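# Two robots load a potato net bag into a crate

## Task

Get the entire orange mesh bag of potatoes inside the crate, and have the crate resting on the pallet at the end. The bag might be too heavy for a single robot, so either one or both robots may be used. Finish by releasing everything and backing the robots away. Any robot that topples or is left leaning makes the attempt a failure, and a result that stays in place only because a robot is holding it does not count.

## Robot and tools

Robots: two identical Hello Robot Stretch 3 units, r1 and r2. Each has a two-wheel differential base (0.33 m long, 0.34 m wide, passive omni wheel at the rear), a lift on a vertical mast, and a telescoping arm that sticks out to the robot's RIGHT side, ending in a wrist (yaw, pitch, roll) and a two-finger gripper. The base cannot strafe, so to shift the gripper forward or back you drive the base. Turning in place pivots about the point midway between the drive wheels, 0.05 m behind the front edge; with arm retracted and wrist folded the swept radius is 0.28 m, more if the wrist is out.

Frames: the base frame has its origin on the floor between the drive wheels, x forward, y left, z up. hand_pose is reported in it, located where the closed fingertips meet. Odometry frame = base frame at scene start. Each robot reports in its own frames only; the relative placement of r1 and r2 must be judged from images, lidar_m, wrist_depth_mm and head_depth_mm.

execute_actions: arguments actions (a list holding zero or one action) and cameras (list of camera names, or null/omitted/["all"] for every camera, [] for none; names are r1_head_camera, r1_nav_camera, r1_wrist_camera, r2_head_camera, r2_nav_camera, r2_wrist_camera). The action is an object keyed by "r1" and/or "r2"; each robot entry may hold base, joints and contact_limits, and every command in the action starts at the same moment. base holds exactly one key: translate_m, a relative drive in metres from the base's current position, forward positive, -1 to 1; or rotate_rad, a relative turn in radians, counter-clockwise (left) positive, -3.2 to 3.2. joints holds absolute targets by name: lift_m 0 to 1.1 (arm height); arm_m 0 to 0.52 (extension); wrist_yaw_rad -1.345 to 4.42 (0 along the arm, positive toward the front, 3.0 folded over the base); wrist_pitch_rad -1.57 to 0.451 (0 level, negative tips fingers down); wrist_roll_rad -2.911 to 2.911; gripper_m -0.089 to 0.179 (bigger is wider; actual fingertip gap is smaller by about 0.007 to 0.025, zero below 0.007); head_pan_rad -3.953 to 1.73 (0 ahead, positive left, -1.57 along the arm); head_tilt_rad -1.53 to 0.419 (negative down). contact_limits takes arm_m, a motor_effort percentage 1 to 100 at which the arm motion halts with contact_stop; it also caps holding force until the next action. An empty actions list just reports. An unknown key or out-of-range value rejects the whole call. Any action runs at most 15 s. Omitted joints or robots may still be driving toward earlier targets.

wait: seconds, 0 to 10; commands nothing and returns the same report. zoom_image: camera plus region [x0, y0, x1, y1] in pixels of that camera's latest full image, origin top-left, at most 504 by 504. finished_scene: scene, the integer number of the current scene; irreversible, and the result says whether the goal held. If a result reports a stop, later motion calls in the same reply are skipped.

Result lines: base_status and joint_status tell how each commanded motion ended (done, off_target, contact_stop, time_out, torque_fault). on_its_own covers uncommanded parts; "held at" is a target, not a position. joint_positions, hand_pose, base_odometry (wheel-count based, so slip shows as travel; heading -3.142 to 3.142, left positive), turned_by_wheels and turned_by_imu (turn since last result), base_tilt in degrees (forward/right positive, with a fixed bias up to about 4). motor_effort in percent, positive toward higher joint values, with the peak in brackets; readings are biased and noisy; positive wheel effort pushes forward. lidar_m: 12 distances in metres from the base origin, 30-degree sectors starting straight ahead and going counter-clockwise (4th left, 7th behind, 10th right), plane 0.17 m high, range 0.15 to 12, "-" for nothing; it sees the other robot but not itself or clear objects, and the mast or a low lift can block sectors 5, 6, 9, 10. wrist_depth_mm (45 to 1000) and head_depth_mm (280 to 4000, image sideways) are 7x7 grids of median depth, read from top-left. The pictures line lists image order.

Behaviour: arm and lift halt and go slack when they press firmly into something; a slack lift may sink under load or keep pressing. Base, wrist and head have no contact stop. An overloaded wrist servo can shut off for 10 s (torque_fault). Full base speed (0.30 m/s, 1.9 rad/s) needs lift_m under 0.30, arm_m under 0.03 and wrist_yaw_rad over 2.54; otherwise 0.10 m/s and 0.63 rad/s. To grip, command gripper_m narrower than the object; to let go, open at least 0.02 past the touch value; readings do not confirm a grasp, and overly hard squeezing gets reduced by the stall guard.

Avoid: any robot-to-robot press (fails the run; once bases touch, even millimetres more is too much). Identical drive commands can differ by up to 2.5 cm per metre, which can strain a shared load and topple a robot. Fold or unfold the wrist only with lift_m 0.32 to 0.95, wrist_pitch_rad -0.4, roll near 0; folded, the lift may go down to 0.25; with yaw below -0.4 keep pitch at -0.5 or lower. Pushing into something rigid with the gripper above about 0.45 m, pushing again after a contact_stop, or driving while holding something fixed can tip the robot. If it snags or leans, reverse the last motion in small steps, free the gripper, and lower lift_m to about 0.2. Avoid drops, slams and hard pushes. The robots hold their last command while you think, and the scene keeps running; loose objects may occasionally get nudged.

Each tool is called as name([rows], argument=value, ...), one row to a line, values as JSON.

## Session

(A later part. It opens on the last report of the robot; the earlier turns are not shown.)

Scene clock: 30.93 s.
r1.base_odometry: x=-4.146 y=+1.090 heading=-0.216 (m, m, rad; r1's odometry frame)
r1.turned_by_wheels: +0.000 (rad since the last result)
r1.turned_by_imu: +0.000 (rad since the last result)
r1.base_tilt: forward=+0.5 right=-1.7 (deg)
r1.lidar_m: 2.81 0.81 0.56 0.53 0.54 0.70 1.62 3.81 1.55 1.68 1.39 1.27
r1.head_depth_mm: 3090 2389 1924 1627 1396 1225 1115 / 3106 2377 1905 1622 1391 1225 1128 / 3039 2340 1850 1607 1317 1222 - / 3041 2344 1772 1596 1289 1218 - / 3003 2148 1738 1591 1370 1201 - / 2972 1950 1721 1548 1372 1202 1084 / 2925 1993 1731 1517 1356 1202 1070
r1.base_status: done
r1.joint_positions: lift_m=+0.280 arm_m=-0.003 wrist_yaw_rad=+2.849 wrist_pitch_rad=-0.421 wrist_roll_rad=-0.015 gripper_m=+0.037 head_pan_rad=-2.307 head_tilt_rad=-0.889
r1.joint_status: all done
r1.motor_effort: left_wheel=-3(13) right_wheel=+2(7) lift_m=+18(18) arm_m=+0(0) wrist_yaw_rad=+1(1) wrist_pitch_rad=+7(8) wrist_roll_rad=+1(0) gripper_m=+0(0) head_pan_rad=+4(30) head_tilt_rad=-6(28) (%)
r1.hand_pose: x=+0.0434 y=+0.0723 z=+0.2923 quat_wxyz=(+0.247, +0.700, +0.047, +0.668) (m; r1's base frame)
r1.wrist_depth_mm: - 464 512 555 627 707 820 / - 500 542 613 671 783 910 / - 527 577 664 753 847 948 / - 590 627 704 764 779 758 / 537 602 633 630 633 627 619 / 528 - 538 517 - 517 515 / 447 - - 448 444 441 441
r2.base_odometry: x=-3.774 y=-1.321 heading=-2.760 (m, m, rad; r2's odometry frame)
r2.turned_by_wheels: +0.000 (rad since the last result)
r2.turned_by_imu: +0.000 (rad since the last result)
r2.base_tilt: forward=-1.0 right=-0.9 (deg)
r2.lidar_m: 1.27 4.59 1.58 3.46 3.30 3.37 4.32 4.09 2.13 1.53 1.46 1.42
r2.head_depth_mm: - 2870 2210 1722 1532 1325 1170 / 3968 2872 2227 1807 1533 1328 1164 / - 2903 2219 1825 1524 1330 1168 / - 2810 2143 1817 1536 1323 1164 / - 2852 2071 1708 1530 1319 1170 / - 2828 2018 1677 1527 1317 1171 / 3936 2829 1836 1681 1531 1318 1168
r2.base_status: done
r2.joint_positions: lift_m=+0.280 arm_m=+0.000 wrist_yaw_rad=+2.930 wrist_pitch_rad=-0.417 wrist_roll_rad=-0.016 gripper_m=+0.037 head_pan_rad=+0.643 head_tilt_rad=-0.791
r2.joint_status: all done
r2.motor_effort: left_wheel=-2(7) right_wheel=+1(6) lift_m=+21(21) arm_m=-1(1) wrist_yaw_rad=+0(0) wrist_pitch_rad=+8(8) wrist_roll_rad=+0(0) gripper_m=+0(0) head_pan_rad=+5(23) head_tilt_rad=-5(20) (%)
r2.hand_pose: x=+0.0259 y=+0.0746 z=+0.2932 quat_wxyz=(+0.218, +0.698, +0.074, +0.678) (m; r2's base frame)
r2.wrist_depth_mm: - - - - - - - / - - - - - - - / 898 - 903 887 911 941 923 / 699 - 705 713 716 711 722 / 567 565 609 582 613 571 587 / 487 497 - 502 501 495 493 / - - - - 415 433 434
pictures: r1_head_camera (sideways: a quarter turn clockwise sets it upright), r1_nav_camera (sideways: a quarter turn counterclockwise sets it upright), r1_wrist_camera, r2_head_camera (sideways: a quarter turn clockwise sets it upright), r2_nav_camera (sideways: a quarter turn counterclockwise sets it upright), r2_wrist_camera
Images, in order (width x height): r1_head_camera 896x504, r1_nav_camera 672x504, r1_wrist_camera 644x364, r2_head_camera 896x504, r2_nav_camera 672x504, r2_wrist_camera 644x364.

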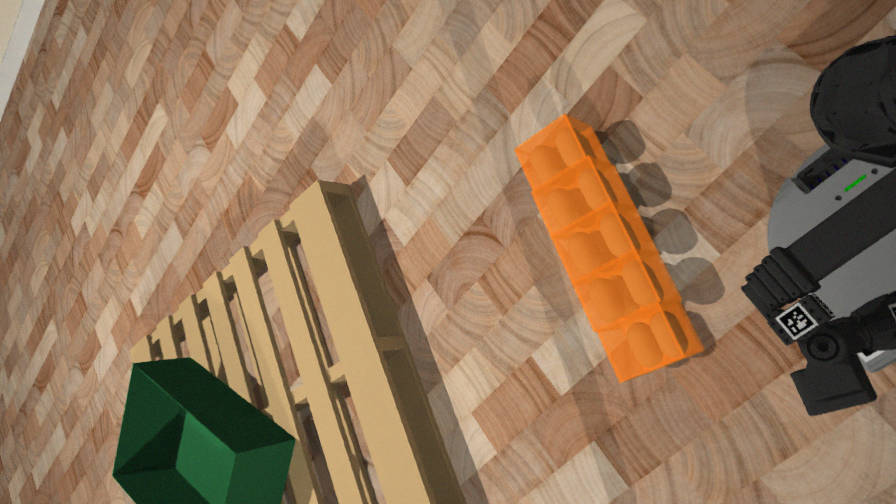

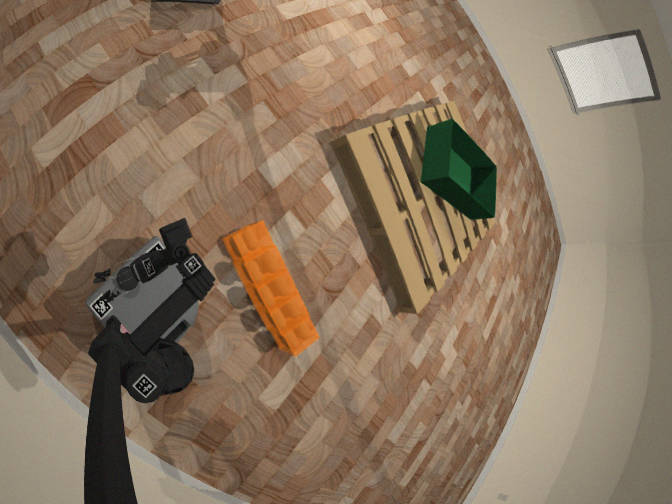

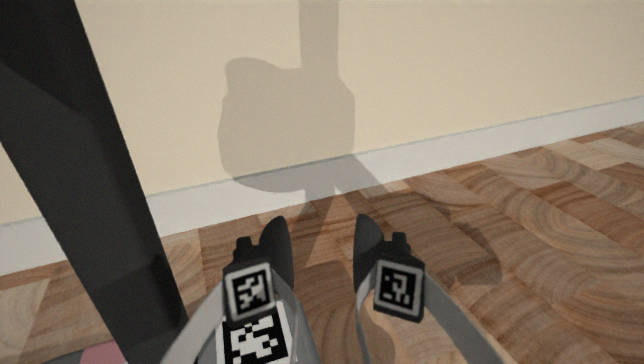

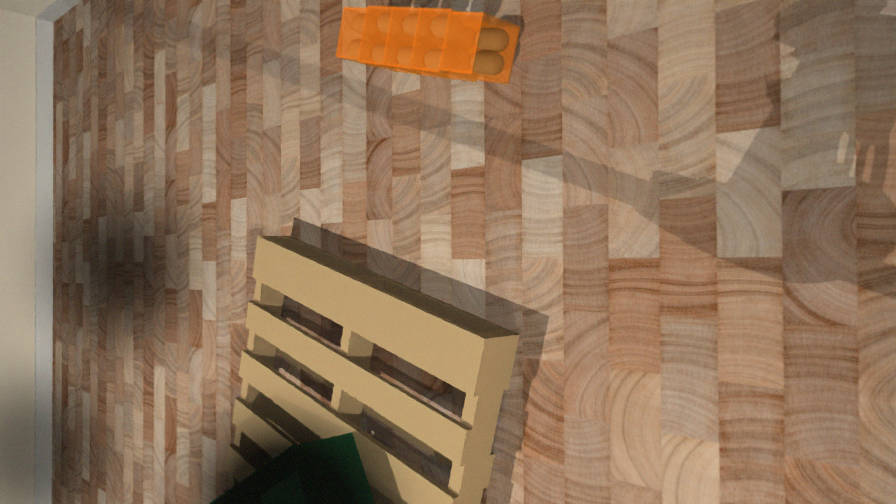

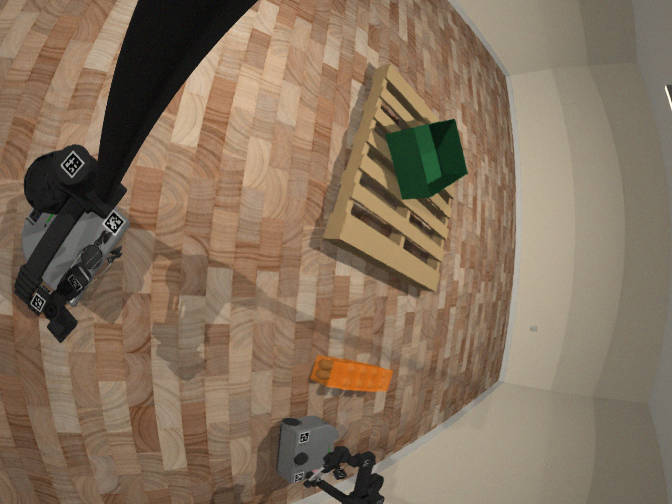

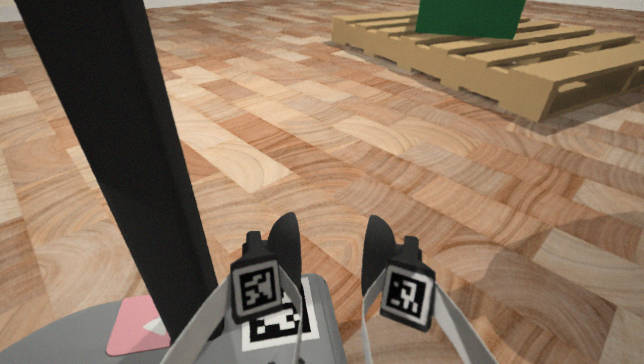

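execute_actions([
  {"r1":{"base":{"translate_m":-1.0},"joints":{"head_pan_rad":-1.2}},"r2":{"base":{"translate_m":0.74}}},
], cameras=["r1_head_camera","r2_nav_camera"])

execute_actions([
  {"r1":{"base":{"translate_m":-0.10}},"r2":{"base":{"rotate_rad":1.86},"joints":{"head_pan_rad":-1.5}}},
], cameras=["r1_head_camera","r2_head_camera"])

Scene clock: 36.17 s.
r1.base_odometry: x=-5.123 y=+1.305 heading=-0.216 (m, m, rad; r1's odometry frame)
r1.turned_by_wheels: +0.000 (rad since the last result)
r1.turned_by_imu: -0.006 (rad since the last result)
r1.base_tilt: forward=+0.5 right=-1.6 (deg)
r1.lidar_m: 2.48 0.70 0.48 0.45 0.46 0.59 1.35 2.77 3.59 1.55 1.52 1.39
r1.head_depth_mm: 3167 2043 1803 1575 1401 1231 1096 / 3130 1990 1786 1512 1392 1226 1106 / 3090 1995 1747 1534 1384 1220 1119 / 3055 2127 1802 1570 1385 1213 1121 / 3025 2297 1758 1597 1374 1206 1079 / 2961 2293 1788 1581 1375 1183 1075 / 2929 2274 1869 1570 1289 1200 1067
r1.base_status: done
r1.joint_positions: lift_m=+0.280 arm_m=-0.003 wrist_yaw_rad=+2.849 wrist_pitch_rad=-0.421 wrist_roll_rad=-0.015 gripper_m=+0.037 head_pan_rad=-1.207 head_tilt_rad=-0.889
r1.joint_status: all done
r1.motor_effort: left_wheel=-2(12) right_wheel=+2(5) lift_m=+18(18) arm_m=+0(0) wrist_yaw_rad=+1(1) wrist_pitch_rad=+7(7) wrist_roll_rad=+0(1) gripper_m=+0(0) head_pan_rad=+3(43) head_tilt_rad=-6(7) (%)
r1.hand_pose: x=+0.0434 y=+0.0723 z=+0.2923 quat_wxyz=(+0.247, +0.700, +0.047, +0.668) (m; r1's base frame)
r1.wrist_depth_mm: - 399 440 483 545 610 703 / - 428 471 531 595 685 800 / - 457 504 572 660 764 896 / - 504 554 620 696 767 775 / 467 532 572 620 633 612 620 / 490 - 544 516 - 514 503 / 449 - - 447 440 444 436
r2.base_odometry: x=-4.461 y=-1.597 heading=-2.760 (m, m, rad; r2's odometry frame)
r2.turned_by_wheels: +0.000 (rad since the last result)
r2.turned_by_imu: +0.001 (rad since the last result)
r2.base_tilt: forward=-1.2 right=-0.8 (deg)
r2.lidar_m: 1.39 3.49 1.34 1.27 3.68 3.76 4.98 4.72 1.58 1.11 1.06 1.08
r2.head_depth_mm: 3226 2864 1571 1729 1529 1320 1167 / 3599 2867 2217 1760 1503 1328 1175 / 3550 2862 2220 1809 1448 1261 1169 / 3565 2847 2216 1796 1526 1334 1171 / 3507 2804 2209 1800 1530 1325 1167 / 3531 2876 2224 1752 1521 1320 1170 / 3582 2836 2213 1667 1471 1319 1163
r2.base_status: done
r2.joint_positions: lift_m=+0.280 arm_m=+0.000 wrist_yaw_rad=+2.930 wrist_pitch_rad=-0.417 wrist_roll_rad=-0.016 gripper_m=+0.037 head_pan_rad=+0.643 head_tilt_rad=-0.791
r2.joint_status: not commanded
r2.motor_effort: left_wheel=-3(7) right_wheel=+2(8) lift_m=+21(22) arm_m=-1(1) wrist_yaw_rad=+0(0) wrist_pitch_rad=+8(8) wrist_roll_rad=+0(0) gripper_m=+0(0) head_pan_rad=+4(5) head_tilt_rad=-3(5) (%)
r2.hand_pose: x=+0.0259 y=+0.0746 z=+0.2931 quat_wxyz=(+0.218, +0.698, +0.074, +0.678) (m; r2's base frame)
r2.wrist_depth_mm: - - - - - - - / - - - 974 - - - / 889 - 909 876 964 931 962 / 700 - 701 700 721 733 724 / 571 563 596 587 604 582 528 / 481 492 - 484 499 486 457 / - - - - 413 428 419
pictures: r1_head_camera (sideways: a quarter turn clockwise sets it upright), r2_nav_camera (sideways: a quarter turn counterclockwise sets it upright)
Images, in order (width x height): r1_head_camera 896x504, r2_nav_camera 672x504.

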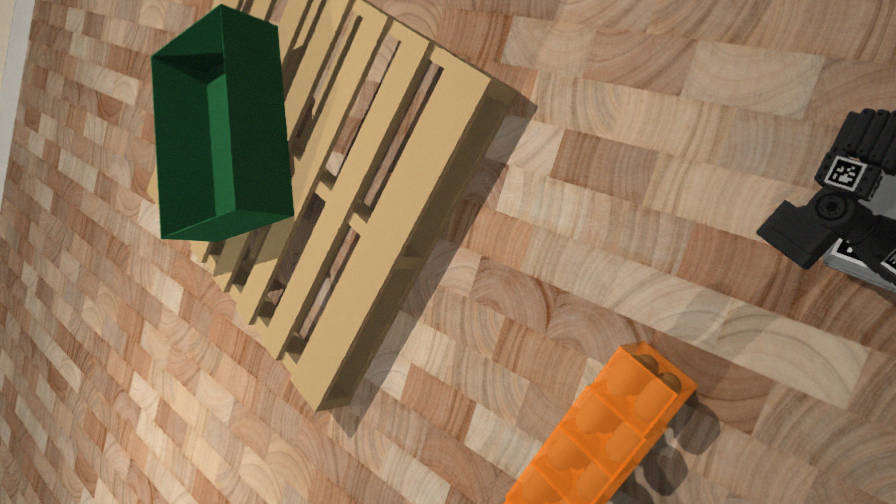

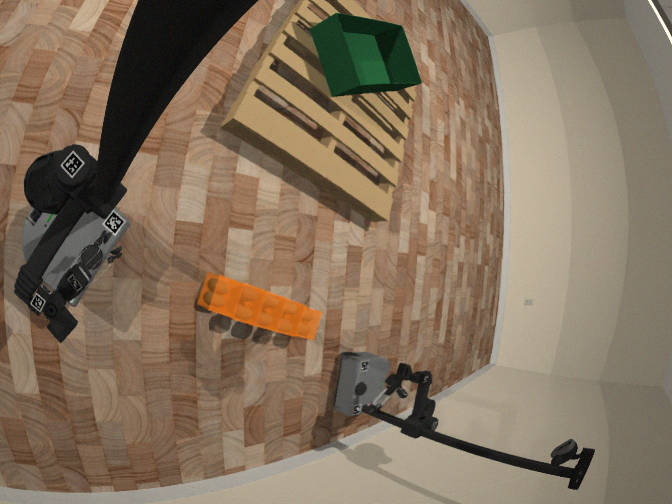

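Scene clock: 38.53 s.
r1.base_odometry: x=-5.220 y=+1.327 heading=-0.216 (m, m, rad; r1's odometry frame)
r1.turned_by_wheels: +0.000 (rad since the last result)
r1.turned_by_imu: -0.001 (rad since the last result)
r1.base_tilt: forward=+0.4 right=-1.4 (deg)
r1.lidar_m: 2.46 0.68 0.47 0.44 0.45 0.58 1.33 2.67 3.47 1.61 1.55 1.50
r1.head_depth_mm: 3124 2399 1842 1626 1405 1227 1096 / 3101 1987 1796 1543 1398 1223 1107 / 3075 1983 1772 1523 1386 1224 1121 / 3075 1972 1774 1560 1383 1214 1115 / 3014 2314 1759 1577 1371 1209 1076 / 2973 2318 1765 1583 1361 1203 1074 / 2960 2299 1846 1572 1287 1192 1069
r1.base_status: done
r1.joint_positions: lift_m=+0.280 arm_m=-0.003 wrist_yaw_rad=+2.849 wrist_pitch_rad=-0.421 wrist_roll_rad=-0.015 gripper_m=+0.037 head_pan_rad=-1.206 head_tilt_rad=-0.889
r1.joint_status: not commanded
r1.motor_effort: left_wheel=-2(11) right_wheel=+2(5) lift_m=+18(18) arm_m=+0(0) wrist_yaw_rad=+2(1) wrist_pitch_rad=+7(6) wrist_roll_rad=+0(0) gripper_m=+0(0) head_pan_rad=+4(3) head_tilt_rad=-6(6) (%)
r1.hand_pose: x=+0.0434 y=+0.0723 z=+0.2923 quat_wxyz=(+0.247, +0.700, +0.047, +0.668) (m; r1's base frame)
r1.wrist_depth_mm: - 392 433 483 541 600 701 / - 422 461 516 586 681 785 / - 449 503 561 648 745 891 / - 497 535 607 690 770 783 / 466 527 567 635 633 620 619 / 494 - 537 524 - 512 519 / 450 - - 449 441 439 439
r2.base_odometry: x=-4.461 y=-1.597 heading=-0.900 (m, m, rad; r2's odometry frame)
r2.turned_by_wheels: +1.860 (rad since the last result)
r2.turned_by_imu: +1.841 (rad since the last result)
r2.base_tilt: forward=-0.9 right=-0.9 (deg)
r2.lidar_m: 3.68 3.69 4.23 4.72 2.16 1.24 1.06 1.06 1.21 1.48 3.97 1.27
r2.head_depth_mm: 1714 1812 1957 1818 1528 1320 1165 / 2001 2008 2147 1820 1530 1321 1171 / 2539 2558 1856 1811 1533 1320 1168 / 3423 2850 2008 1814 1462 1272 1163 / 3637 2838 2219 1801 1491 1301 1162 / 3569 2903 2213 1812 1535 1325 1167 / 3483 2900 2199 1818 1532 1320 1169
r2.base_status: done
r2.joint_positions: lift_m=+0.280 arm_m=+0.000 wrist_yaw_rad=+2.930 wrist_pitch_rad=-0.417 wrist_roll_rad=-0.016 gripper_m=+0.037 head_pan_rad=-1.493 head_tilt_rad=-0.791
r2.joint_status: all done
r2.motor_effort: left_wheel=-7(12) right_wheel=+5(13) lift_m=+21(22) arm_m=-2(1) wrist_yaw_rad=+1(0) wrist_pitch_rad=+8(8) wrist_roll_rad=+0(0) gripper_m=+0(0) head_pan_rad=-5(57) head_tilt_rad=-4(4) (%)
r2.hand_pose: x=+0.0259 y=+0.0745 z=+0.2931 quat_wxyz=(+0.218, +0.698, +0.074, +0.678) (m; r2's base frame)
r2.wrist_depth_mm: - - - - - - - / - - - - - - - / 905 - 901 907 928 948 954 / 709 - 720 707 697 712 712 / 569 562 598 583 601 581 592 / 479 496 - 500 498 490 486 / - - - - 415 427 421
pictures: r1_head_camera (sideways: a quarter turn clockwise sets it upright), r2_head_camera (sideways: a quarter turn clockwise sets it upright)
Images, in order (width x height): r1_head_camera 896x504, r2_head_camera 896x504.

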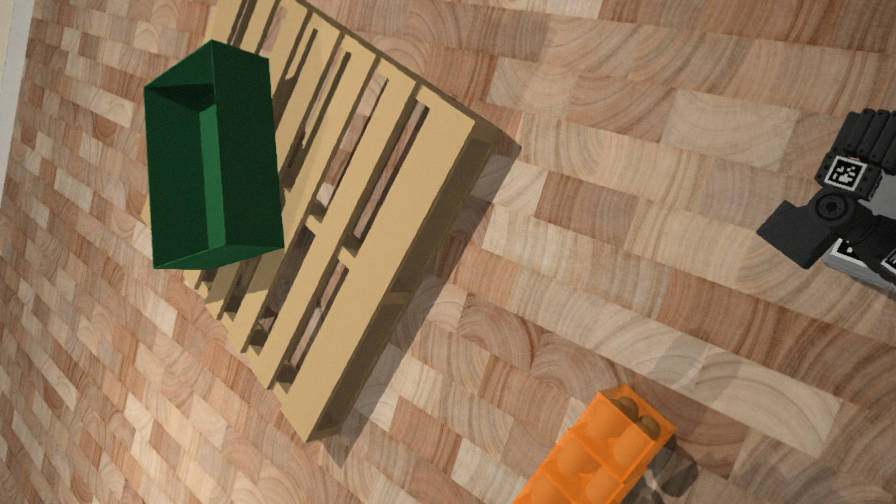

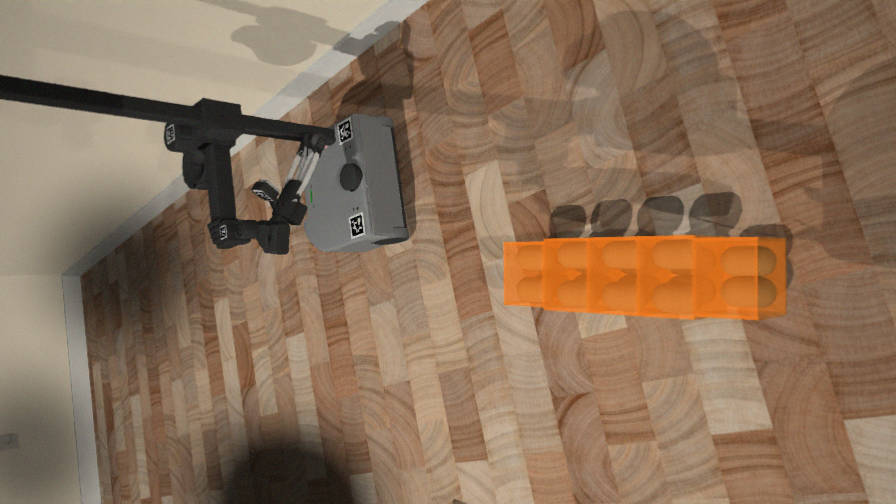

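zoom_image(camera="r1_head_camera", region=[120, 0, 624, 504])

Region (120, 0, 624, 504) of r1_head_camera's 896x504 image, scaled by 1.000.

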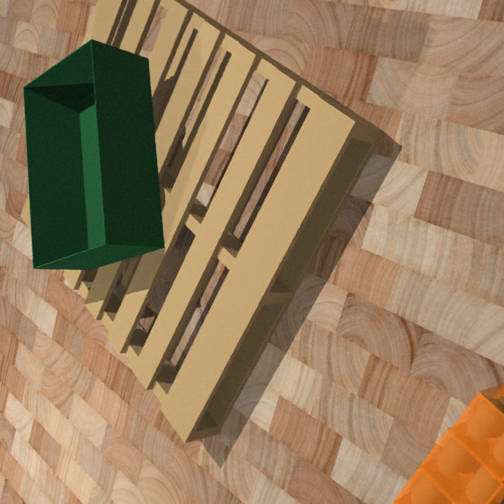

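execute_actions([
  {"r1":{"base":{"rotate_rad":1.35},"joints":{"head_pan_rad":-2.9,"head_tilt_rad":-0.75}},"r2":{"joints":{"lift_m":0.42,"wrist_pitch_rad":-0.4,"head_pan_rad":-0.3,"head_tilt_rad":-0.75}}},
], cameras=["r1_head_camera","r2_head_camera"])

Scene clock: 41.87 s.
r1.base_odometry: x=-5.220 y=+1.327 heading=+1.133 (m, m, rad; r1's odometry frame)
r1.turned_by_wheels: +1.350 (rad since the last result)
r1.turned_by_imu: +1.360 (rad since the last result)
r1.base_tilt: forward=+0.4 right=-1.6 (deg)
r1.lidar_m: 0.44 0.44 0.50 0.84 2.61 2.99 1.78 1.56 4.93 1.49 0.93 0.52
r1.head_depth_mm: 3674 3223 2347 1852 1525 1297 1125 / 3660 3152 2312 1834 1513 1289 1124 / 3588 3122 2216 1816 1507 1283 1161 / 3618 3053 1974 1730 1460 1276 1134 / 3628 3035 1906 1664 1471 1274 1121 / 3657 2999 1825 1658 1475 1261 1106 / 3582 2984 1989 1605 1467 1258 1097
r1.base_status: done
r1.joint_positions: lift_m=+0.280 arm_m=-0.003 wrist_yaw_rad=+2.849 wrist_pitch_rad=-0.421 wrist_roll_rad=-0.015 gripper_m=+0.037 head_pan_rad=-2.893 head_tilt_rad=-0.753
r1.joint_status: all done
r1.motor_effort: left_wheel=-5(13) right_wheel=+5(12) lift_m=+18(18) arm_m=+0(0) wrist_yaw_rad=+1(1) wrist_pitch_rad=+7(7) wrist_roll_rad=+1(0) gripper_m=+0(0) head_pan_rad=-4(43) head_tilt_rad=+2(20) (%)
r1.hand_pose: x=+0.0434 y=+0.0723 z=+0.2923 quat_wxyz=(+0.247, +0.700, +0.047, +0.668) (m; r1's base frame)
r1.wrist_depth_mm: - - - 731 531 415 342 / - - - 788 555 431 354 / - - - 831 598 452 370 / - 791 806 764 619 480 382 / 632 643 625 631 602 499 403 / 524 - 536 525 - 501 413 / 445 - - 444 441 447 415
r2.base_odometry: x=-4.461 y=-1.597 heading=-0.900 (m, m, rad; r2's odometry frame)
r2.turned_by_wheels: +0.000 (rad since the last result)
r2.turned_by_imu: +0.001 (rad since the last result)
r2.base_tilt: forward=-1.1 right=-0.9 (deg)
r2.lidar_m: 3.67 3.67 4.22 4.71 2.15 1.24 1.06 1.05 1.21 1.48 3.96 1.27
r2.head_depth_mm: - 3104 2361 1785 1512 1355 1187 / - 3142 2076 1746 1481 1351 1183 / - 3145 2034 1656 1456 1350 1183 / - 3106 2036 1693 1463 1343 1177 / 3915 3094 2194 1746 1532 1343 1182 / 3688 3086 2253 1850 1569 1340 1184 / 3465 3120 2328 1888 1573 1341 1187
r2.base_status: not commanded
r2.joint_positions: lift_m=+0.420 arm_m=+0.000 wrist_yaw_rad=+2.930 wrist_pitch_rad=-0.417 wrist_roll_rad=-0.016 gripper_m=+0.037 head_pan_rad=-0.307 head_tilt_rad=-0.755
r2.joint_status: all done
r2.motor_effort: left_wheel=-7(8) right_wheel=+5(5) lift_m=+31(33) arm_m=-1(1) wrist_yaw_rad=-1(0) wrist_pitch_rad=+9(11) wrist_roll_rad=+0(1) gripper_m=+0(0) head_pan_rad=+4(56) head_tilt_rad=+1(6) (%)
r2.hand_pose: x=+0.0259 y=+0.0745 z=+0.4327 quat_wxyz=(+0.218, +0.698, +0.074, +0.678) (m; r2's base frame)
r2.wrist_depth_mm: - - - - - - - / - - - - - - - / - - - - - - - / 905 - 961 956 977 983 958 / 767 739 818 779 810 799 775 / 637 643 - 635 670 643 672 / 557 568 568 563 560 569 569
pictures: r1_head_camera (sideways: a quarter turn clockwise sets it upright), r2_head_camera (sideways: a quarter turn clockwise sets it upright)
Images, in order (width x height): r1_head_camera 896x504, r2_head_camera 896x504.

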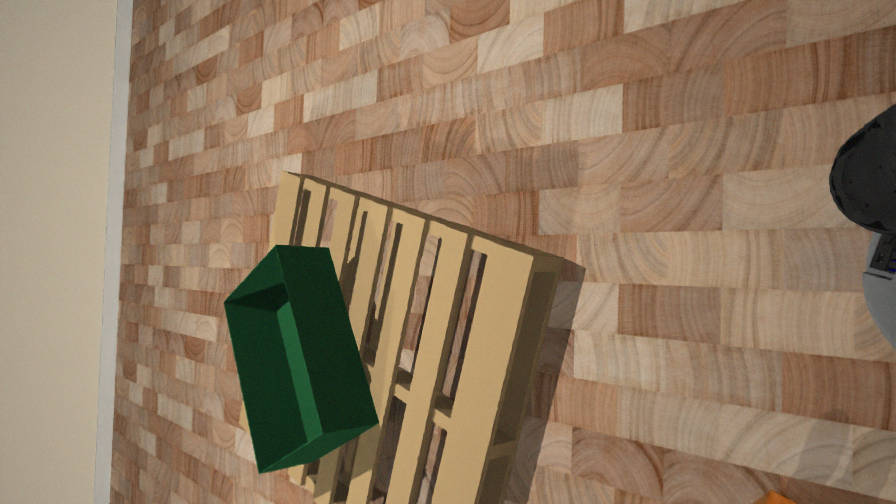

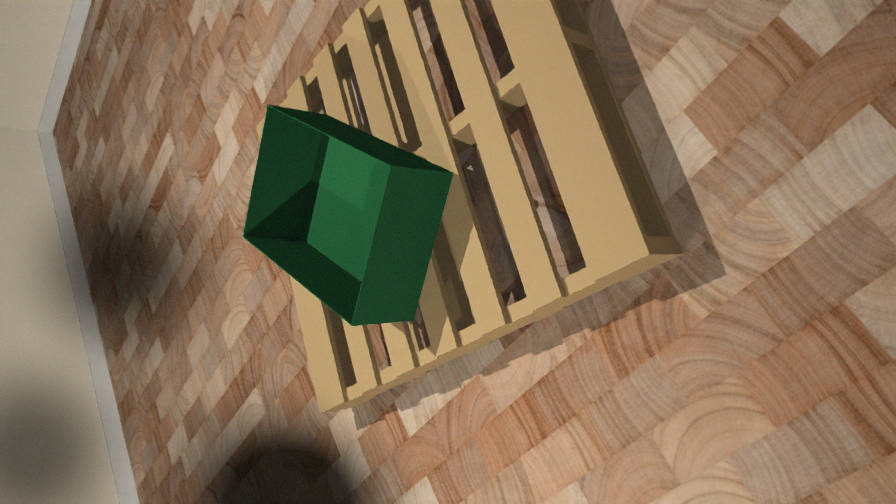

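execute_actions([
  {"r1":{"base":{"translate_m":-0.22},"joints":{"lift_m":0.42,"wrist_pitch_rad":-0.4,"head_pan_rad":-1.57,"head_tilt_rad":-1.0}},"r2":{"joints":{"wrist_yaw_rad":0,"arm_m":0.1,"head_pan_rad":-1.48,"head_tilt_rad":-1.0}}},
], cameras=[])

execute_actions([
  {"r1":{"joints":{"wrist_yaw_rad":0,"arm_m":0.1,"gripper_m":0.1}},"r2":{"joints":{"wrist_pitch_rad":-1.41,"gripper_m":0.179,"arm_m":0.3,"lift_m":0.35}}},
], cameras=["r1_head_camera","r2_head_camera","r2_wrist_camera"])

Scene clock: 45.93 s.
r1.base_odometry: x=-5.314 y=+1.127 heading=+1.133 (m, m, rad; r1's odometry frame)
r1.turned_by_wheels: +0.000 (rad since the last result)
r1.turned_by_imu: -0.001 (rad since the last result)
r1.base_tilt: forward=+0.4 right=-1.6 (deg)
r1.lidar_m: 0.65 0.65 0.74 1.24 2.55 2.90 4.13 1.38 4.69 1.48 1.39 0.77
r1.head_depth_mm: 2469 2041 1738 1505 1336 1197 1089 / 2451 2020 1730 1499 1329 1197 1096 / 2425 2014 1715 1494 1321 1233 - / 2311 1686 1671 1414 1282 1236 - / 1342 1944 1695 1475 1311 1175 1072 / 2396 1986 1682 1476 1313 1179 1064 / 2375 1983 1687 1462 1301 1173 1061
r1.base_status: done
r1.joint_positions: lift_m=+0.420 arm_m=-0.003 wrist_yaw_rad=+2.849 wrist_pitch_rad=-0.421 wrist_roll_rad=-0.015 gripper_m=+0.037 head_pan_rad=-1.577 head_tilt_rad=-0.987
r1.joint_status: all done
r1.motor_effort: left_wheel=-5(16) right_wheel=+4(7) lift_m=+27(33) arm_m=+0(0) wrist_yaw_rad=+1(1) wrist_pitch_rad=+6(8) wrist_roll_rad=+1(0) gripper_m=+1(0) head_pan_rad=+4(44) head_tilt_rad=-8(31) (%)
r1.hand_pose: x=+0.0434 y=+0.0723 z=+0.4318 quat_wxyz=(+0.247, +0.700, +0.047, +0.668) (m; r1's base frame)
r1.wrist_depth_mm: - - - - 769 614 502 / - - - - 811 639 522 / - - - - 846 680 547 / - - - - 939 698 575 / 863 870 842 830 828 734 592 / 711 - 725 686 - 690 605 / 602 581 589 592 601 595 582
r2.base_odometry: x=-4.461 y=-1.597 heading=-0.900 (m, m, rad; r2's odometry frame)
r2.turned_by_wheels: +0.000 (rad since the last result)
r2.turned_by_imu: +0.001 (rad since the last result)
r2.base_tilt: forward=-1.2 right=-0.8 (deg)
r2.lidar_m: 3.67 3.67 4.23 4.70 2.16 1.24 1.05 1.05 1.21 1.47 3.98 1.27
r2.head_depth_mm: 1840 1905 1747 1537 1377 1235 1131 / 2225 2060 1755 1544 1378 1244 1146 / 2415 2038 1745 1522 1362 - - / 1614 1784 1703 1469 1315 1215 - / 2270 1773 1705 1498 1336 1225 1118 / 2401 2008 1730 1526 1357 1224 1118 / 2391 1993 1729 1520 1360 1228 1117
r2.base_status: not commanded
r2.joint_positions: lift_m=+0.420 arm_m=+0.100 wrist_yaw_rad=+0.003 wrist_pitch_rad=-0.417 wrist_roll_rad=-0.016 gripper_m=+0.037 head_pan_rad=-1.473 head_tilt_rad=-0.988
r2.joint_status: all done
r2.motor_effort: left_wheel=-8(7) right_wheel=+6(6) lift_m=+31(31) arm_m=+2(2) wrist_yaw_rad=-3(3) wrist_pitch_rad=+9(9) wrist_roll_rad=+0(0) gripper_m=+0(0) head_pan_rad=-5(57) head_tilt_rad=-6(22) (%)
r2.hand_pose: x=-0.0207 y=-0.4692 z=+0.4327 quat_wxyz=(+0.698, +0.149, -0.686, -0.144) (m; r2's base frame)
r2.wrist_depth_mm: - - - - - - 822 / - - - - - - 863 / 993 - - - - - 889 / 938 919 958 981 972 979 930 / 770 767 777 728 820 770 774 / 647 651 667 613 687 660 667 / 565 565 534 527 545 571 574
pictures: none
No camera images: the call's "cameras" was empty. Leave "cameras" out to get every camera's image.

Scene clock: 48.63 s.
r1.base_odometry: x=-5.314 y=+1.127 heading=+1.133 (m, m, rad; r1's odometry frame)
r1.turned_by_wheels: +0.000 (rad since the last result)
r1.turned_by_imu: +0.000 (rad since the last result)
r1.base_tilt: forward=+0.4 right=-1.5 (deg)
r1.lidar_m: 0.65 0.65 0.74 1.24 2.55 2.91 4.12 1.37 4.68 1.48 1.39 0.77
r1.head_depth_mm: 2478 2039 1739 1514 1339 1197 1082 / 2449 2029 1727 1496 1327 1195 1097 / 2444 2005 1715 1501 1359 - - / 2284 1744 1665 1418 1284 1180 - / 1389 1699 1665 1486 1311 1183 1073 / 2391 1966 1696 1475 1303 1173 1064 / 2370 1965 1675 1470 1302 1169 1060
r1.base_status: not commanded
r1.joint_positions: lift_m=+0.420 arm_m=+0.100 wrist_yaw_rad=+0.003 wrist_pitch_rad=-0.421 wrist_roll_rad=-0.015 gripper_m=+0.100 head_pan_rad=-1.577 head_tilt_rad=-0.987
r1.joint_status: all done
r1.motor_effort: left_wheel=-5(5) right_wheel=+4(4) lift_m=+27(27) arm_m=+4(7) wrist_yaw_rad=-3(4) wrist_pitch_rad=+7(7) wrist_roll_rad=+1(1) gripper_m=+0(92) head_pan_rad=+3(3) head_tilt_rad=-7(7) (%)
r1.hand_pose: x=-0.0208 y=-0.4687 z=+0.4318 quat_wxyz=(+0.697, +0.150, -0.686, -0.146) (m; r1's base frame)
r1.wrist_depth_mm: - - - - - - - / - - - - - - - / - - - - - - - / - - - - - - 832 / 839 841 834 771 845 841 789 / 710 699 702 601 680 685 679 / 602 577 599 498 596 566 590
r2.base_odometry: x=-4.461 y=-1.597 heading=-0.900 (m, m, rad; r2's odometry frame)
r2.turned_by_wheels: +0.000 (rad since the last result)
r2.turned_by_imu: +0.001 (rad since the last result)
r2.base_tilt: forward=-1.1 right=-0.7 (deg)
r2.lidar_m: 3.68 3.68 4.24 4.73 2.15 1.24 1.05 1.05 1.21 1.48 3.98 1.27
r2.head_depth_mm: 1837 1930 1758 1546 1376 1234 1124 / 2226 2046 1742 1533 1372 1234 1160 / 2422 2037 1762 1556 - 1234 - / 2354 1693 1727 1481 1305 1233 - / 2232 1764 1719 1500 1335 1234 1121 / 2407 2017 1727 1526 1361 1226 1116 / 2404 2016 1729 1529 1353 1230 1115
r2.base_status: not commanded
r2.joint_positions: lift_m=+0.350 arm_m=+0.300 wrist_yaw_rad=+0.002 wrist_pitch_rad=-1.405 wrist_roll_rad=-0.016 gripper_m=+0.179 head_pan_rad=-1.473 head_tilt_rad=-0.988
r2.joint_status: all done
r2.motor_effort: left_wheel=-7(7) right_wheel=+6(5) lift_m=+22(29) arm_m=+3(2) wrist_yaw_rad=-1(2) wrist_pitch_rad=-2(9) wrist_roll_rad=+0(0) gripper_m=+1(84) head_pan_rad=-5(6) head_tilt_rad=-7(5) (%)
r2.hand_pose: x=-0.0216 y=-0.4632 z=+0.2323 quat_wxyz=(+0.545, +0.461, -0.534, -0.453) (m; r2's base frame)
r2.wrist_depth_mm: 388 387 285 283 385 374 383 / 392 391 349 383 384 377 381 / 392 390 342 348 389 382 376 / 400 397 392 386 384 382 381 / 403 392 394 391 387 383 388 / 398 399 397 396 387 388 387 / 400 407 395 396 389 391 -
pictures: r1_head_camera (sideways: a quarter turn clockwise sets it upright), r2_head_camera (sideways: a quarter turn clockwise sets it upright), r2_wrist_camera
Images, in order (width x height): r1_head_camera 896x504, r2_head_camera 896x504, r2_wrist_camera 644x364.

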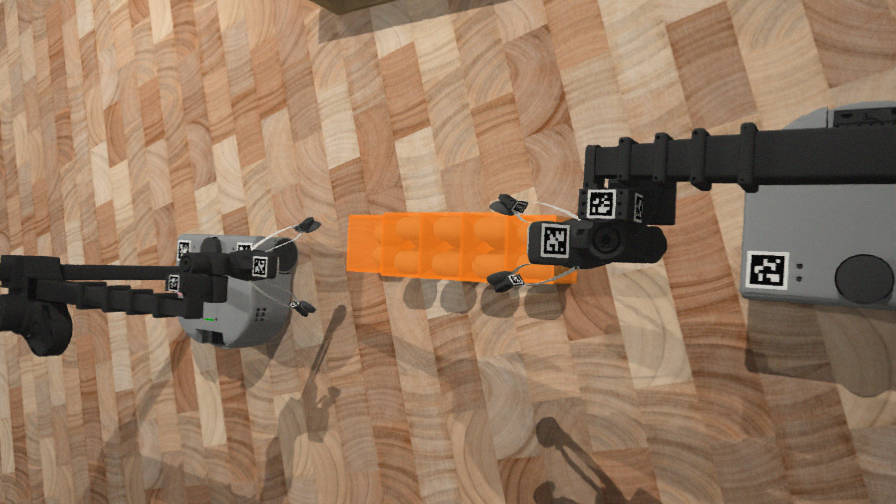

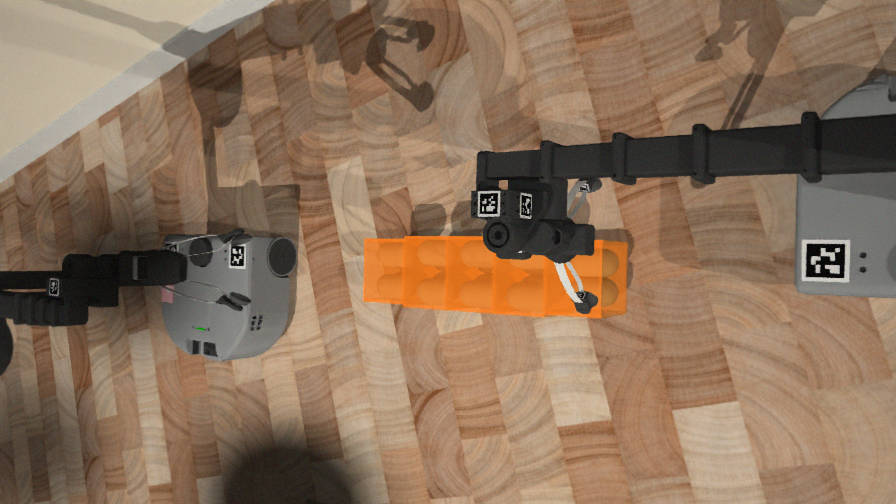

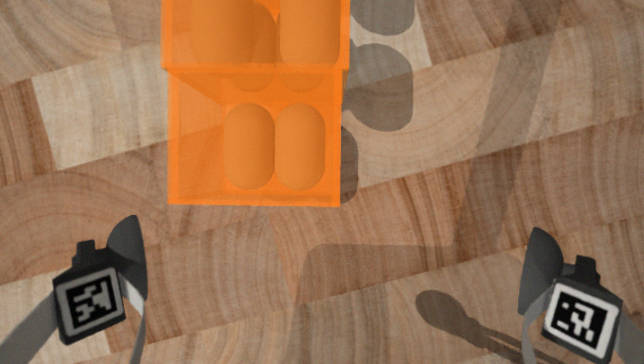

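execute_actions([
  {"r1":{"joints":{"wrist_pitch_rad":-1.46,"gripper_m":0.179,"arm_m":0.41,"lift_m":0.33}},"r2":{"base":{"translate_m":0.057},"joints":{"arm_m":0.363,"lift_m":0.30}}},
], cameras=["r1_wrist_camera","r2_wrist_camera","r1_head_camera"])

Scene clock: 52.33 s.
r1.base_odometry: x=-5.314 y=+1.127 heading=+1.133 (m, m, rad; r1's odometry frame)
r1.turned_by_wheels: +0.000 (rad since the last result)
r1.turned_by_imu: +0.000 (rad since the last result)
r1.base_tilt: forward=+0.3 right=-1.4 (deg)
r1.lidar_m: 0.65 0.65 0.74 1.24 2.56 2.90 4.12 1.38 4.68 1.48 1.39 0.77
r1.head_depth_mm: 2458 2044 1752 1506 1336 1200 1083 / 2457 2025 1727 1496 1329 1194 1094 / 2428 2006 1711 1527 1325 1192 - / 1502 1636 1650 1443 1278 1198 - / 2270 1986 1685 1486 1308 1187 1070 / 2375 1978 1692 1467 1305 1177 1070 / 2357 1957 1666 1470 1305 1172 1065
r1.base_status: not commanded
r1.joint_positions: lift_m=+0.330 arm_m=+0.410 wrist_yaw_rad=+0.001 wrist_pitch_rad=-1.456 wrist_roll_rad=-0.015 gripper_m=+0.179 head_pan_rad=-1.577 head_tilt_rad=-0.987
r1.joint_status: all done
r1.motor_effort: left_wheel=-5(5) right_wheel=+4(4) lift_m=+18(27) arm_m=+4(7) wrist_yaw_rad=-2(3) wrist_pitch_rad=-1(8) wrist_roll_rad=+1(0) gripper_m=+1(92) head_pan_rad=+3(3) head_tilt_rad=-8(7) (%)
r1.hand_pose: x=-0.0216 y=-0.5601 z=+0.2117 quat_wxyz=(+0.532, +0.474, -0.523, -0.467) (m; r1's base frame)
r1.wrist_depth_mm: 363 365 369 312 375 376 374 / 366 366 366 268 375 378 382 / 365 372 371 273 378 378 382 / 367 372 373 323 376 381 387 / 369 375 371 268 378 379 385 / 371 369 376 377 383 384 382 / - 375 373 381 379 383 386
r2.base_odometry: x=-4.425 y=-1.641 heading=-0.900 (m, m, rad; r2's odometry frame)
r2.turned_by_wheels: +0.000 (rad since the last result)
r2.turned_by_imu: +0.000 (rad since the last result)
r2.base_tilt: forward=-1.0 right=-0.7 (deg)
r2.lidar_m: 3.62 3.62 4.16 4.73 2.27 1.30 1.11 1.11 1.27 1.47 3.95 1.22
r2.head_depth_mm: 1922 1965 1754 1537 1376 1235 1121 / 2276 2029 1751 1540 1373 1242 1152 / 2414 2037 1758 1556 1360 1232 - / 1530 1724 1647 1468 1303 1230 - / 2275 1882 1750 1530 1358 1228 1120 / 2387 2031 1727 1524 1356 1228 1123 / 2390 2003 1739 1526 1356 1229 1116
r2.base_status: done
r2.joint_positions: lift_m=+0.300 arm_m=+0.363 wrist_yaw_rad=+0.002 wrist_pitch_rad=-1.406 wrist_roll_rad=-0.016 gripper_m=+0.179 head_pan_rad=-1.473 head_tilt_rad=-0.988
r2.joint_status: all done
r2.motor_effort: left_wheel=-7(8) right_wheel=+5(9) lift_m=+22(22) arm_m=+2(2) wrist_yaw_rad=-1(2) wrist_pitch_rad=-2(3) wrist_roll_rad=+0(0) gripper_m=+1(0) head_pan_rad=-5(6) head_tilt_rad=-7(6) (%)
r2.hand_pose: x=-0.0216 y=-0.5259 z=+0.1822 quat_wxyz=(+0.544, +0.461, -0.534, -0.453) (m; r2's base frame)
r2.wrist_depth_mm: 339 337 340 283 331 332 325 / 344 340 340 241 232 331 331 / 340 340 338 286 336 335 327 / 343 343 343 287 338 332 331 / 344 346 341 283 342 336 335 / 352 349 342 345 337 339 337 / 348 349 343 343 345 341 -
pictures: r1_head_camera (sideways: a quarter turn clockwise sets it upright), r1_wrist_camera, r2_wrist_camera
Images, in order (width x height): r1_head_camera 896x504, r1_wrist_camera 644x364, r2_wrist_camera 644x364.

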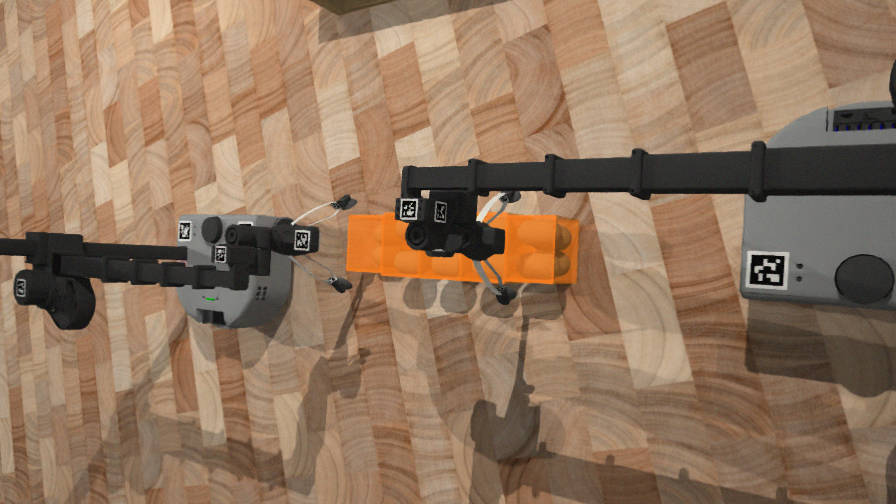

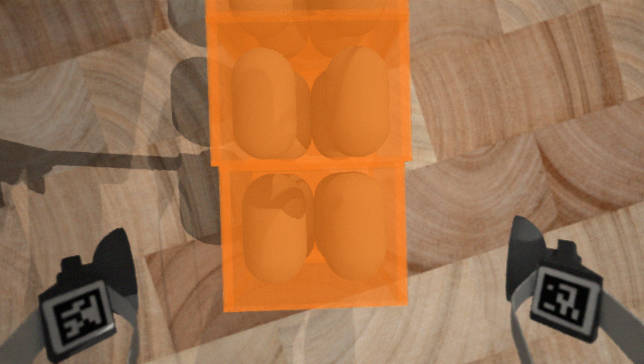

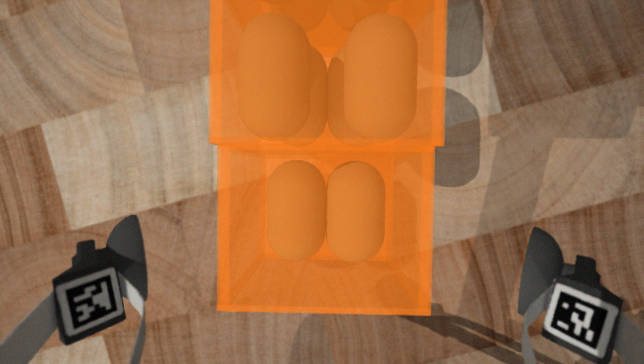

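execute_actions([
  {"r1":{"base":{"translate_m":0.003},"joints":{"arm_m":0.396,"lift_m":0.26}},"r2":{"base":{"translate_m":0.006},"joints":{"arm_m":0.359,"lift_m":0.26}}},
], cameras=["r1_wrist_camera","r2_wrist_camera"])

Scene clock: 54.07 s.
r1.base_odometry: x=-5.312 y=+1.130 heading=+1.133 (m, m, rad; r1's odometry frame)
r1.turned_by_wheels: +0.000 (rad since the last result)
r1.turned_by_imu: +0.000 (rad since the last result)
r1.base_tilt: forward=+0.4 right=-1.5 (deg)
r1.lidar_m: 0.65 0.65 0.74 1.23 2.56 2.92 4.12 1.38 4.67 0.99 1.38 0.77
r1.head_depth_mm: 2497 2035 1728 1510 1332 1197 1081 / 2460 2027 1728 1497 1327 1195 1096 / 2432 2003 1715 1523 1329 1199 - / 1500 1674 1604 1446 1275 1194 - / 2394 1974 1698 1474 1314 1177 1070 / 2382 1964 1687 1471 1309 1175 1070 / 2364 1940 1685 1476 1306 1171 1064
r1.base_status: done
r1.joint_positions: lift_m=+0.260 arm_m=+0.396 wrist_yaw_rad=+0.001 wrist_pitch_rad=-1.456 wrist_roll_rad=-0.015 gripper_m=+0.179 head_pan_rad=-1.577 head_tilt_rad=-0.987
r1.joint_status: all done
r1.motor_effort: left_wheel=-5(7) right_wheel=+4(9) lift_m=+18(15) arm_m=-4(5) wrist_yaw_rad=+0(0) wrist_pitch_rad=-2(1) wrist_roll_rad=+0(0) gripper_m=+0(0) head_pan_rad=+3(4) head_tilt_rad=-7(7) (%)
r1.hand_pose: x=-0.0216 y=-0.5465 z=+0.1417 quat_wxyz=(+0.532, +0.474, -0.523, -0.467) (m; r1's base frame)
r1.wrist_depth_mm: 298 298 192 209 200 306 310 / 297 298 192 212 200 306 312 / 302 300 300 258 304 308 309 / 301 302 203 203 308 308 311 / 301 301 196 199 209 309 310 / 300 306 304 306 311 310 313 / - 303 306 306 310 313 314
r2.base_odometry: x=-4.422 y=-1.646 heading=-0.901 (m, m, rad; r2's odometry frame)
r2.turned_by_wheels: +0.000 (rad since the last result)
r2.turned_by_imu: +0.000 (rad since the last result)
r2.base_tilt: forward=-0.9 right=-0.7 (deg)
r2.lidar_m: 3.62 3.62 4.14 4.74 2.28 1.31 1.11 1.11 1.27 0.95 3.96 1.22
r2.head_depth_mm: 1936 1960 1751 1536 1367 1240 1127 / 2267 2023 1755 1538 1364 1231 1152 / 2423 2027 1747 1561 1348 1232 - / 1535 1695 1645 1467 1301 1231 - / 2224 1946 1737 1533 1365 1226 1119 / 2413 2016 1736 1527 1357 1224 1113 / 2365 2014 1729 1531 1353 1227 1117
r2.base_status: done
r2.joint_positions: lift_m=+0.260 arm_m=+0.359 wrist_yaw_rad=+0.002 wrist_pitch_rad=-1.406 wrist_roll_rad=-0.016 gripper_m=+0.179 head_pan_rad=-1.473 head_tilt_rad=-0.988
r2.joint_status: all done
r2.motor_effort: left_wheel=-7(10) right_wheel=+5(10) lift_m=+22(21) arm_m=-4(4) wrist_yaw_rad=-2(2) wrist_pitch_rad=-2(2) wrist_roll_rad=+0(0) gripper_m=+1(0) head_pan_rad=-5(5) head_tilt_rad=-4(6) (%)
r2.hand_pose: x=-0.0216 y=-0.5225 z=+0.1422 quat_wxyz=(+0.544, +0.461, -0.534, -0.453) (m; r2's base frame)
r2.wrist_depth_mm: 302 300 200 200 185 290 292 / 297 301 199 201 186 295 291 / 300 299 300 259 297 293 292 / 304 306 302 245 299 300 294 / 306 304 302 243 299 295 295 / 310 308 303 302 302 298 298 / 307 306 304 305 298 301 -
pictures: r1_wrist_camera, r2_wrist_camera
Images, in order (width x height): r1_wrist_camera 644x364, r2_wrist_camera 644x364.

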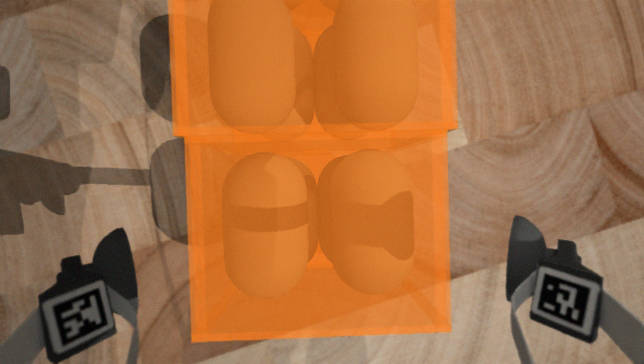

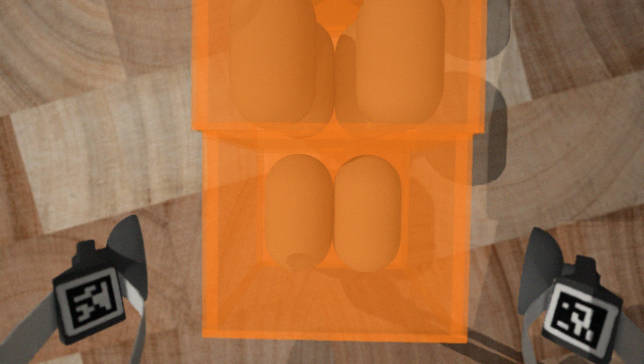

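execute_actions([
  {"r1":{"joints":{"lift_m":0.195}},"r2":{"joints":{"lift_m":0.198}}},
], cameras=["r1_wrist_camera","r2_wrist_camera"])

Scene clock: 55.67 s.
r1.base_odometry: x=-5.312 y=+1.130 heading=+1.133 (m, m, rad; r1's odometry frame)
r1.turned_by_wheels: +0.000 (rad since the last result)
r1.turned_by_imu: +0.000 (rad since the last result)
r1.base_tilt: forward=+0.4 right=-1.6 (deg)
r1.lidar_m: 0.65 0.65 0.74 1.23 2.55 2.90 4.12 1.38 4.69 1.48 1.39 0.77
r1.head_depth_mm: 2477 2037 1735 1502 1334 1200 1085 / 2431 2034 1722 1503 1331 1190 1097 / 2438 2014 1718 1522 1317 1188 - / 1563 1678 1592 1424 1275 1200 - / 2409 1986 1700 1483 1310 1175 1074 / 2376 1970 1688 1479 1305 1183 1065 / 2351 1955 1669 1481 1307 1175 1064
r1.base_status: not commanded
r1.joint_positions: lift_m=+0.198 arm_m=+0.396 wrist_yaw_rad=+0.001 wrist_pitch_rad=-1.457 wrist_roll_rad=-0.015 gripper_m=+0.179 head_pan_rad=-1.577 head_tilt_rad=-0.987
r1.joint_status: lift_m contact_stop (moved -0.062 of -0.065)
r1.on_its_own: lift_m is slack since a contact_stop, until your next command for it
r1.motor_effort: left_wheel=-4(4) right_wheel=+3(4) lift_m=+21(23) arm_m=-3(4) wrist_yaw_rad=+0(1) wrist_pitch_rad=-1(1) wrist_roll_rad=+0(0) gripper_m=-1(0) head_pan_rad=+4(3) head_tilt_rad=-6(8) (%)
r1.hand_pose: x=-0.0216 y=-0.5463 z=+0.0797 quat_wxyz=(+0.532, +0.475, -0.523, -0.467) (m; r1's base frame)
r1.wrist_depth_mm: 237 238 128 187 131 244 248 / 237 241 135 187 138 245 248 / 240 240 241 243 244 247 249 / 240 242 132 151 133 248 249 / 240 240 129 142 131 248 249 / - 243 130 143 131 248 250 / - 243 137 247 246 249 250
r2.base_odometry: x=-4.422 y=-1.646 heading=-0.901 (m, m, rad; r2's odometry frame)
r2.turned_by_wheels: +0.000 (rad since the last result)
r2.turned_by_imu: +0.000 (rad since the last result)
r2.base_tilt: forward=-1.1 right=-0.8 (deg)
r2.lidar_m: 3.62 3.61 4.15 4.74 2.29 1.30 1.12 1.11 1.27 1.47 3.97 1.22
r2.head_depth_mm: 1948 1968 1776 1553 1372 1246 1129 / 2279 2038 1752 1538 1371 1238 1150 / 2431 2037 1757 1538 1357 1233 - / 1611 1711 1419 1457 1311 1234 - / 2351 1933 1739 1517 1363 1225 1119 / 2373 2016 1736 1520 1355 1226 1114 / 2377 2032 1736 1525 1355 1223 1115
r2.base_status: not commanded
r2.joint_positions: lift_m=+0.201 arm_m=+0.359 wrist_yaw_rad=+0.002 wrist_pitch_rad=-1.406 wrist_roll_rad=-0.016 gripper_m=+0.179 head_pan_rad=-1.473 head_tilt_rad=-0.988
r2.joint_status: lift_m contact_stop (moved -0.059 of -0.062)
r2.on_its_own: lift_m is slack since a contact_stop, until your next command for it
r2.motor_effort: left_wheel=-11(11) right_wheel=+13(13) lift_m=+25(26) arm_m=-4(4) wrist_yaw_rad=-2(2) wrist_pitch_rad=-2(3) wrist_roll_rad=+0(0) gripper_m=-1(0) head_pan_rad=-5(5) head_tilt_rad=-6(7) (%)
r2.hand_pose: x=-0.0216 y=-0.5224 z=+0.0833 quat_wxyz=(+0.544, +0.461, -0.534, -0.453) (m; r2's base frame)
r2.wrist_depth_mm: 244 240 128 181 127 235 235 / 244 243 135 184 135 238 234 / 243 243 241 241 239 238 236 / 244 242 241 187 193 238 238 / 245 245 244 185 188 240 239 / 248 245 244 192 242 241 240 / 247 246 246 244 244 242 -
pictures: r1_wrist_camera, r2_wrist_camera
Images, in order (width x height): r1_wrist_camera 644x364, r2_wrist_camera 644x364.

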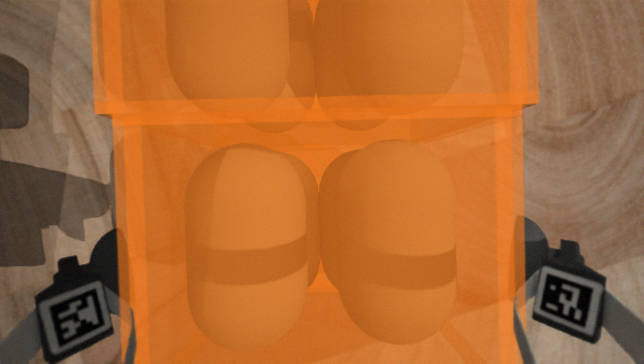

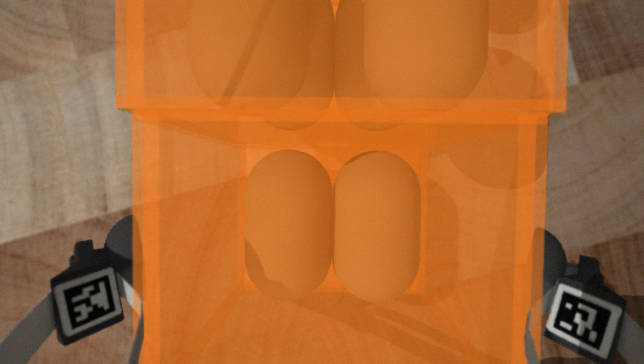

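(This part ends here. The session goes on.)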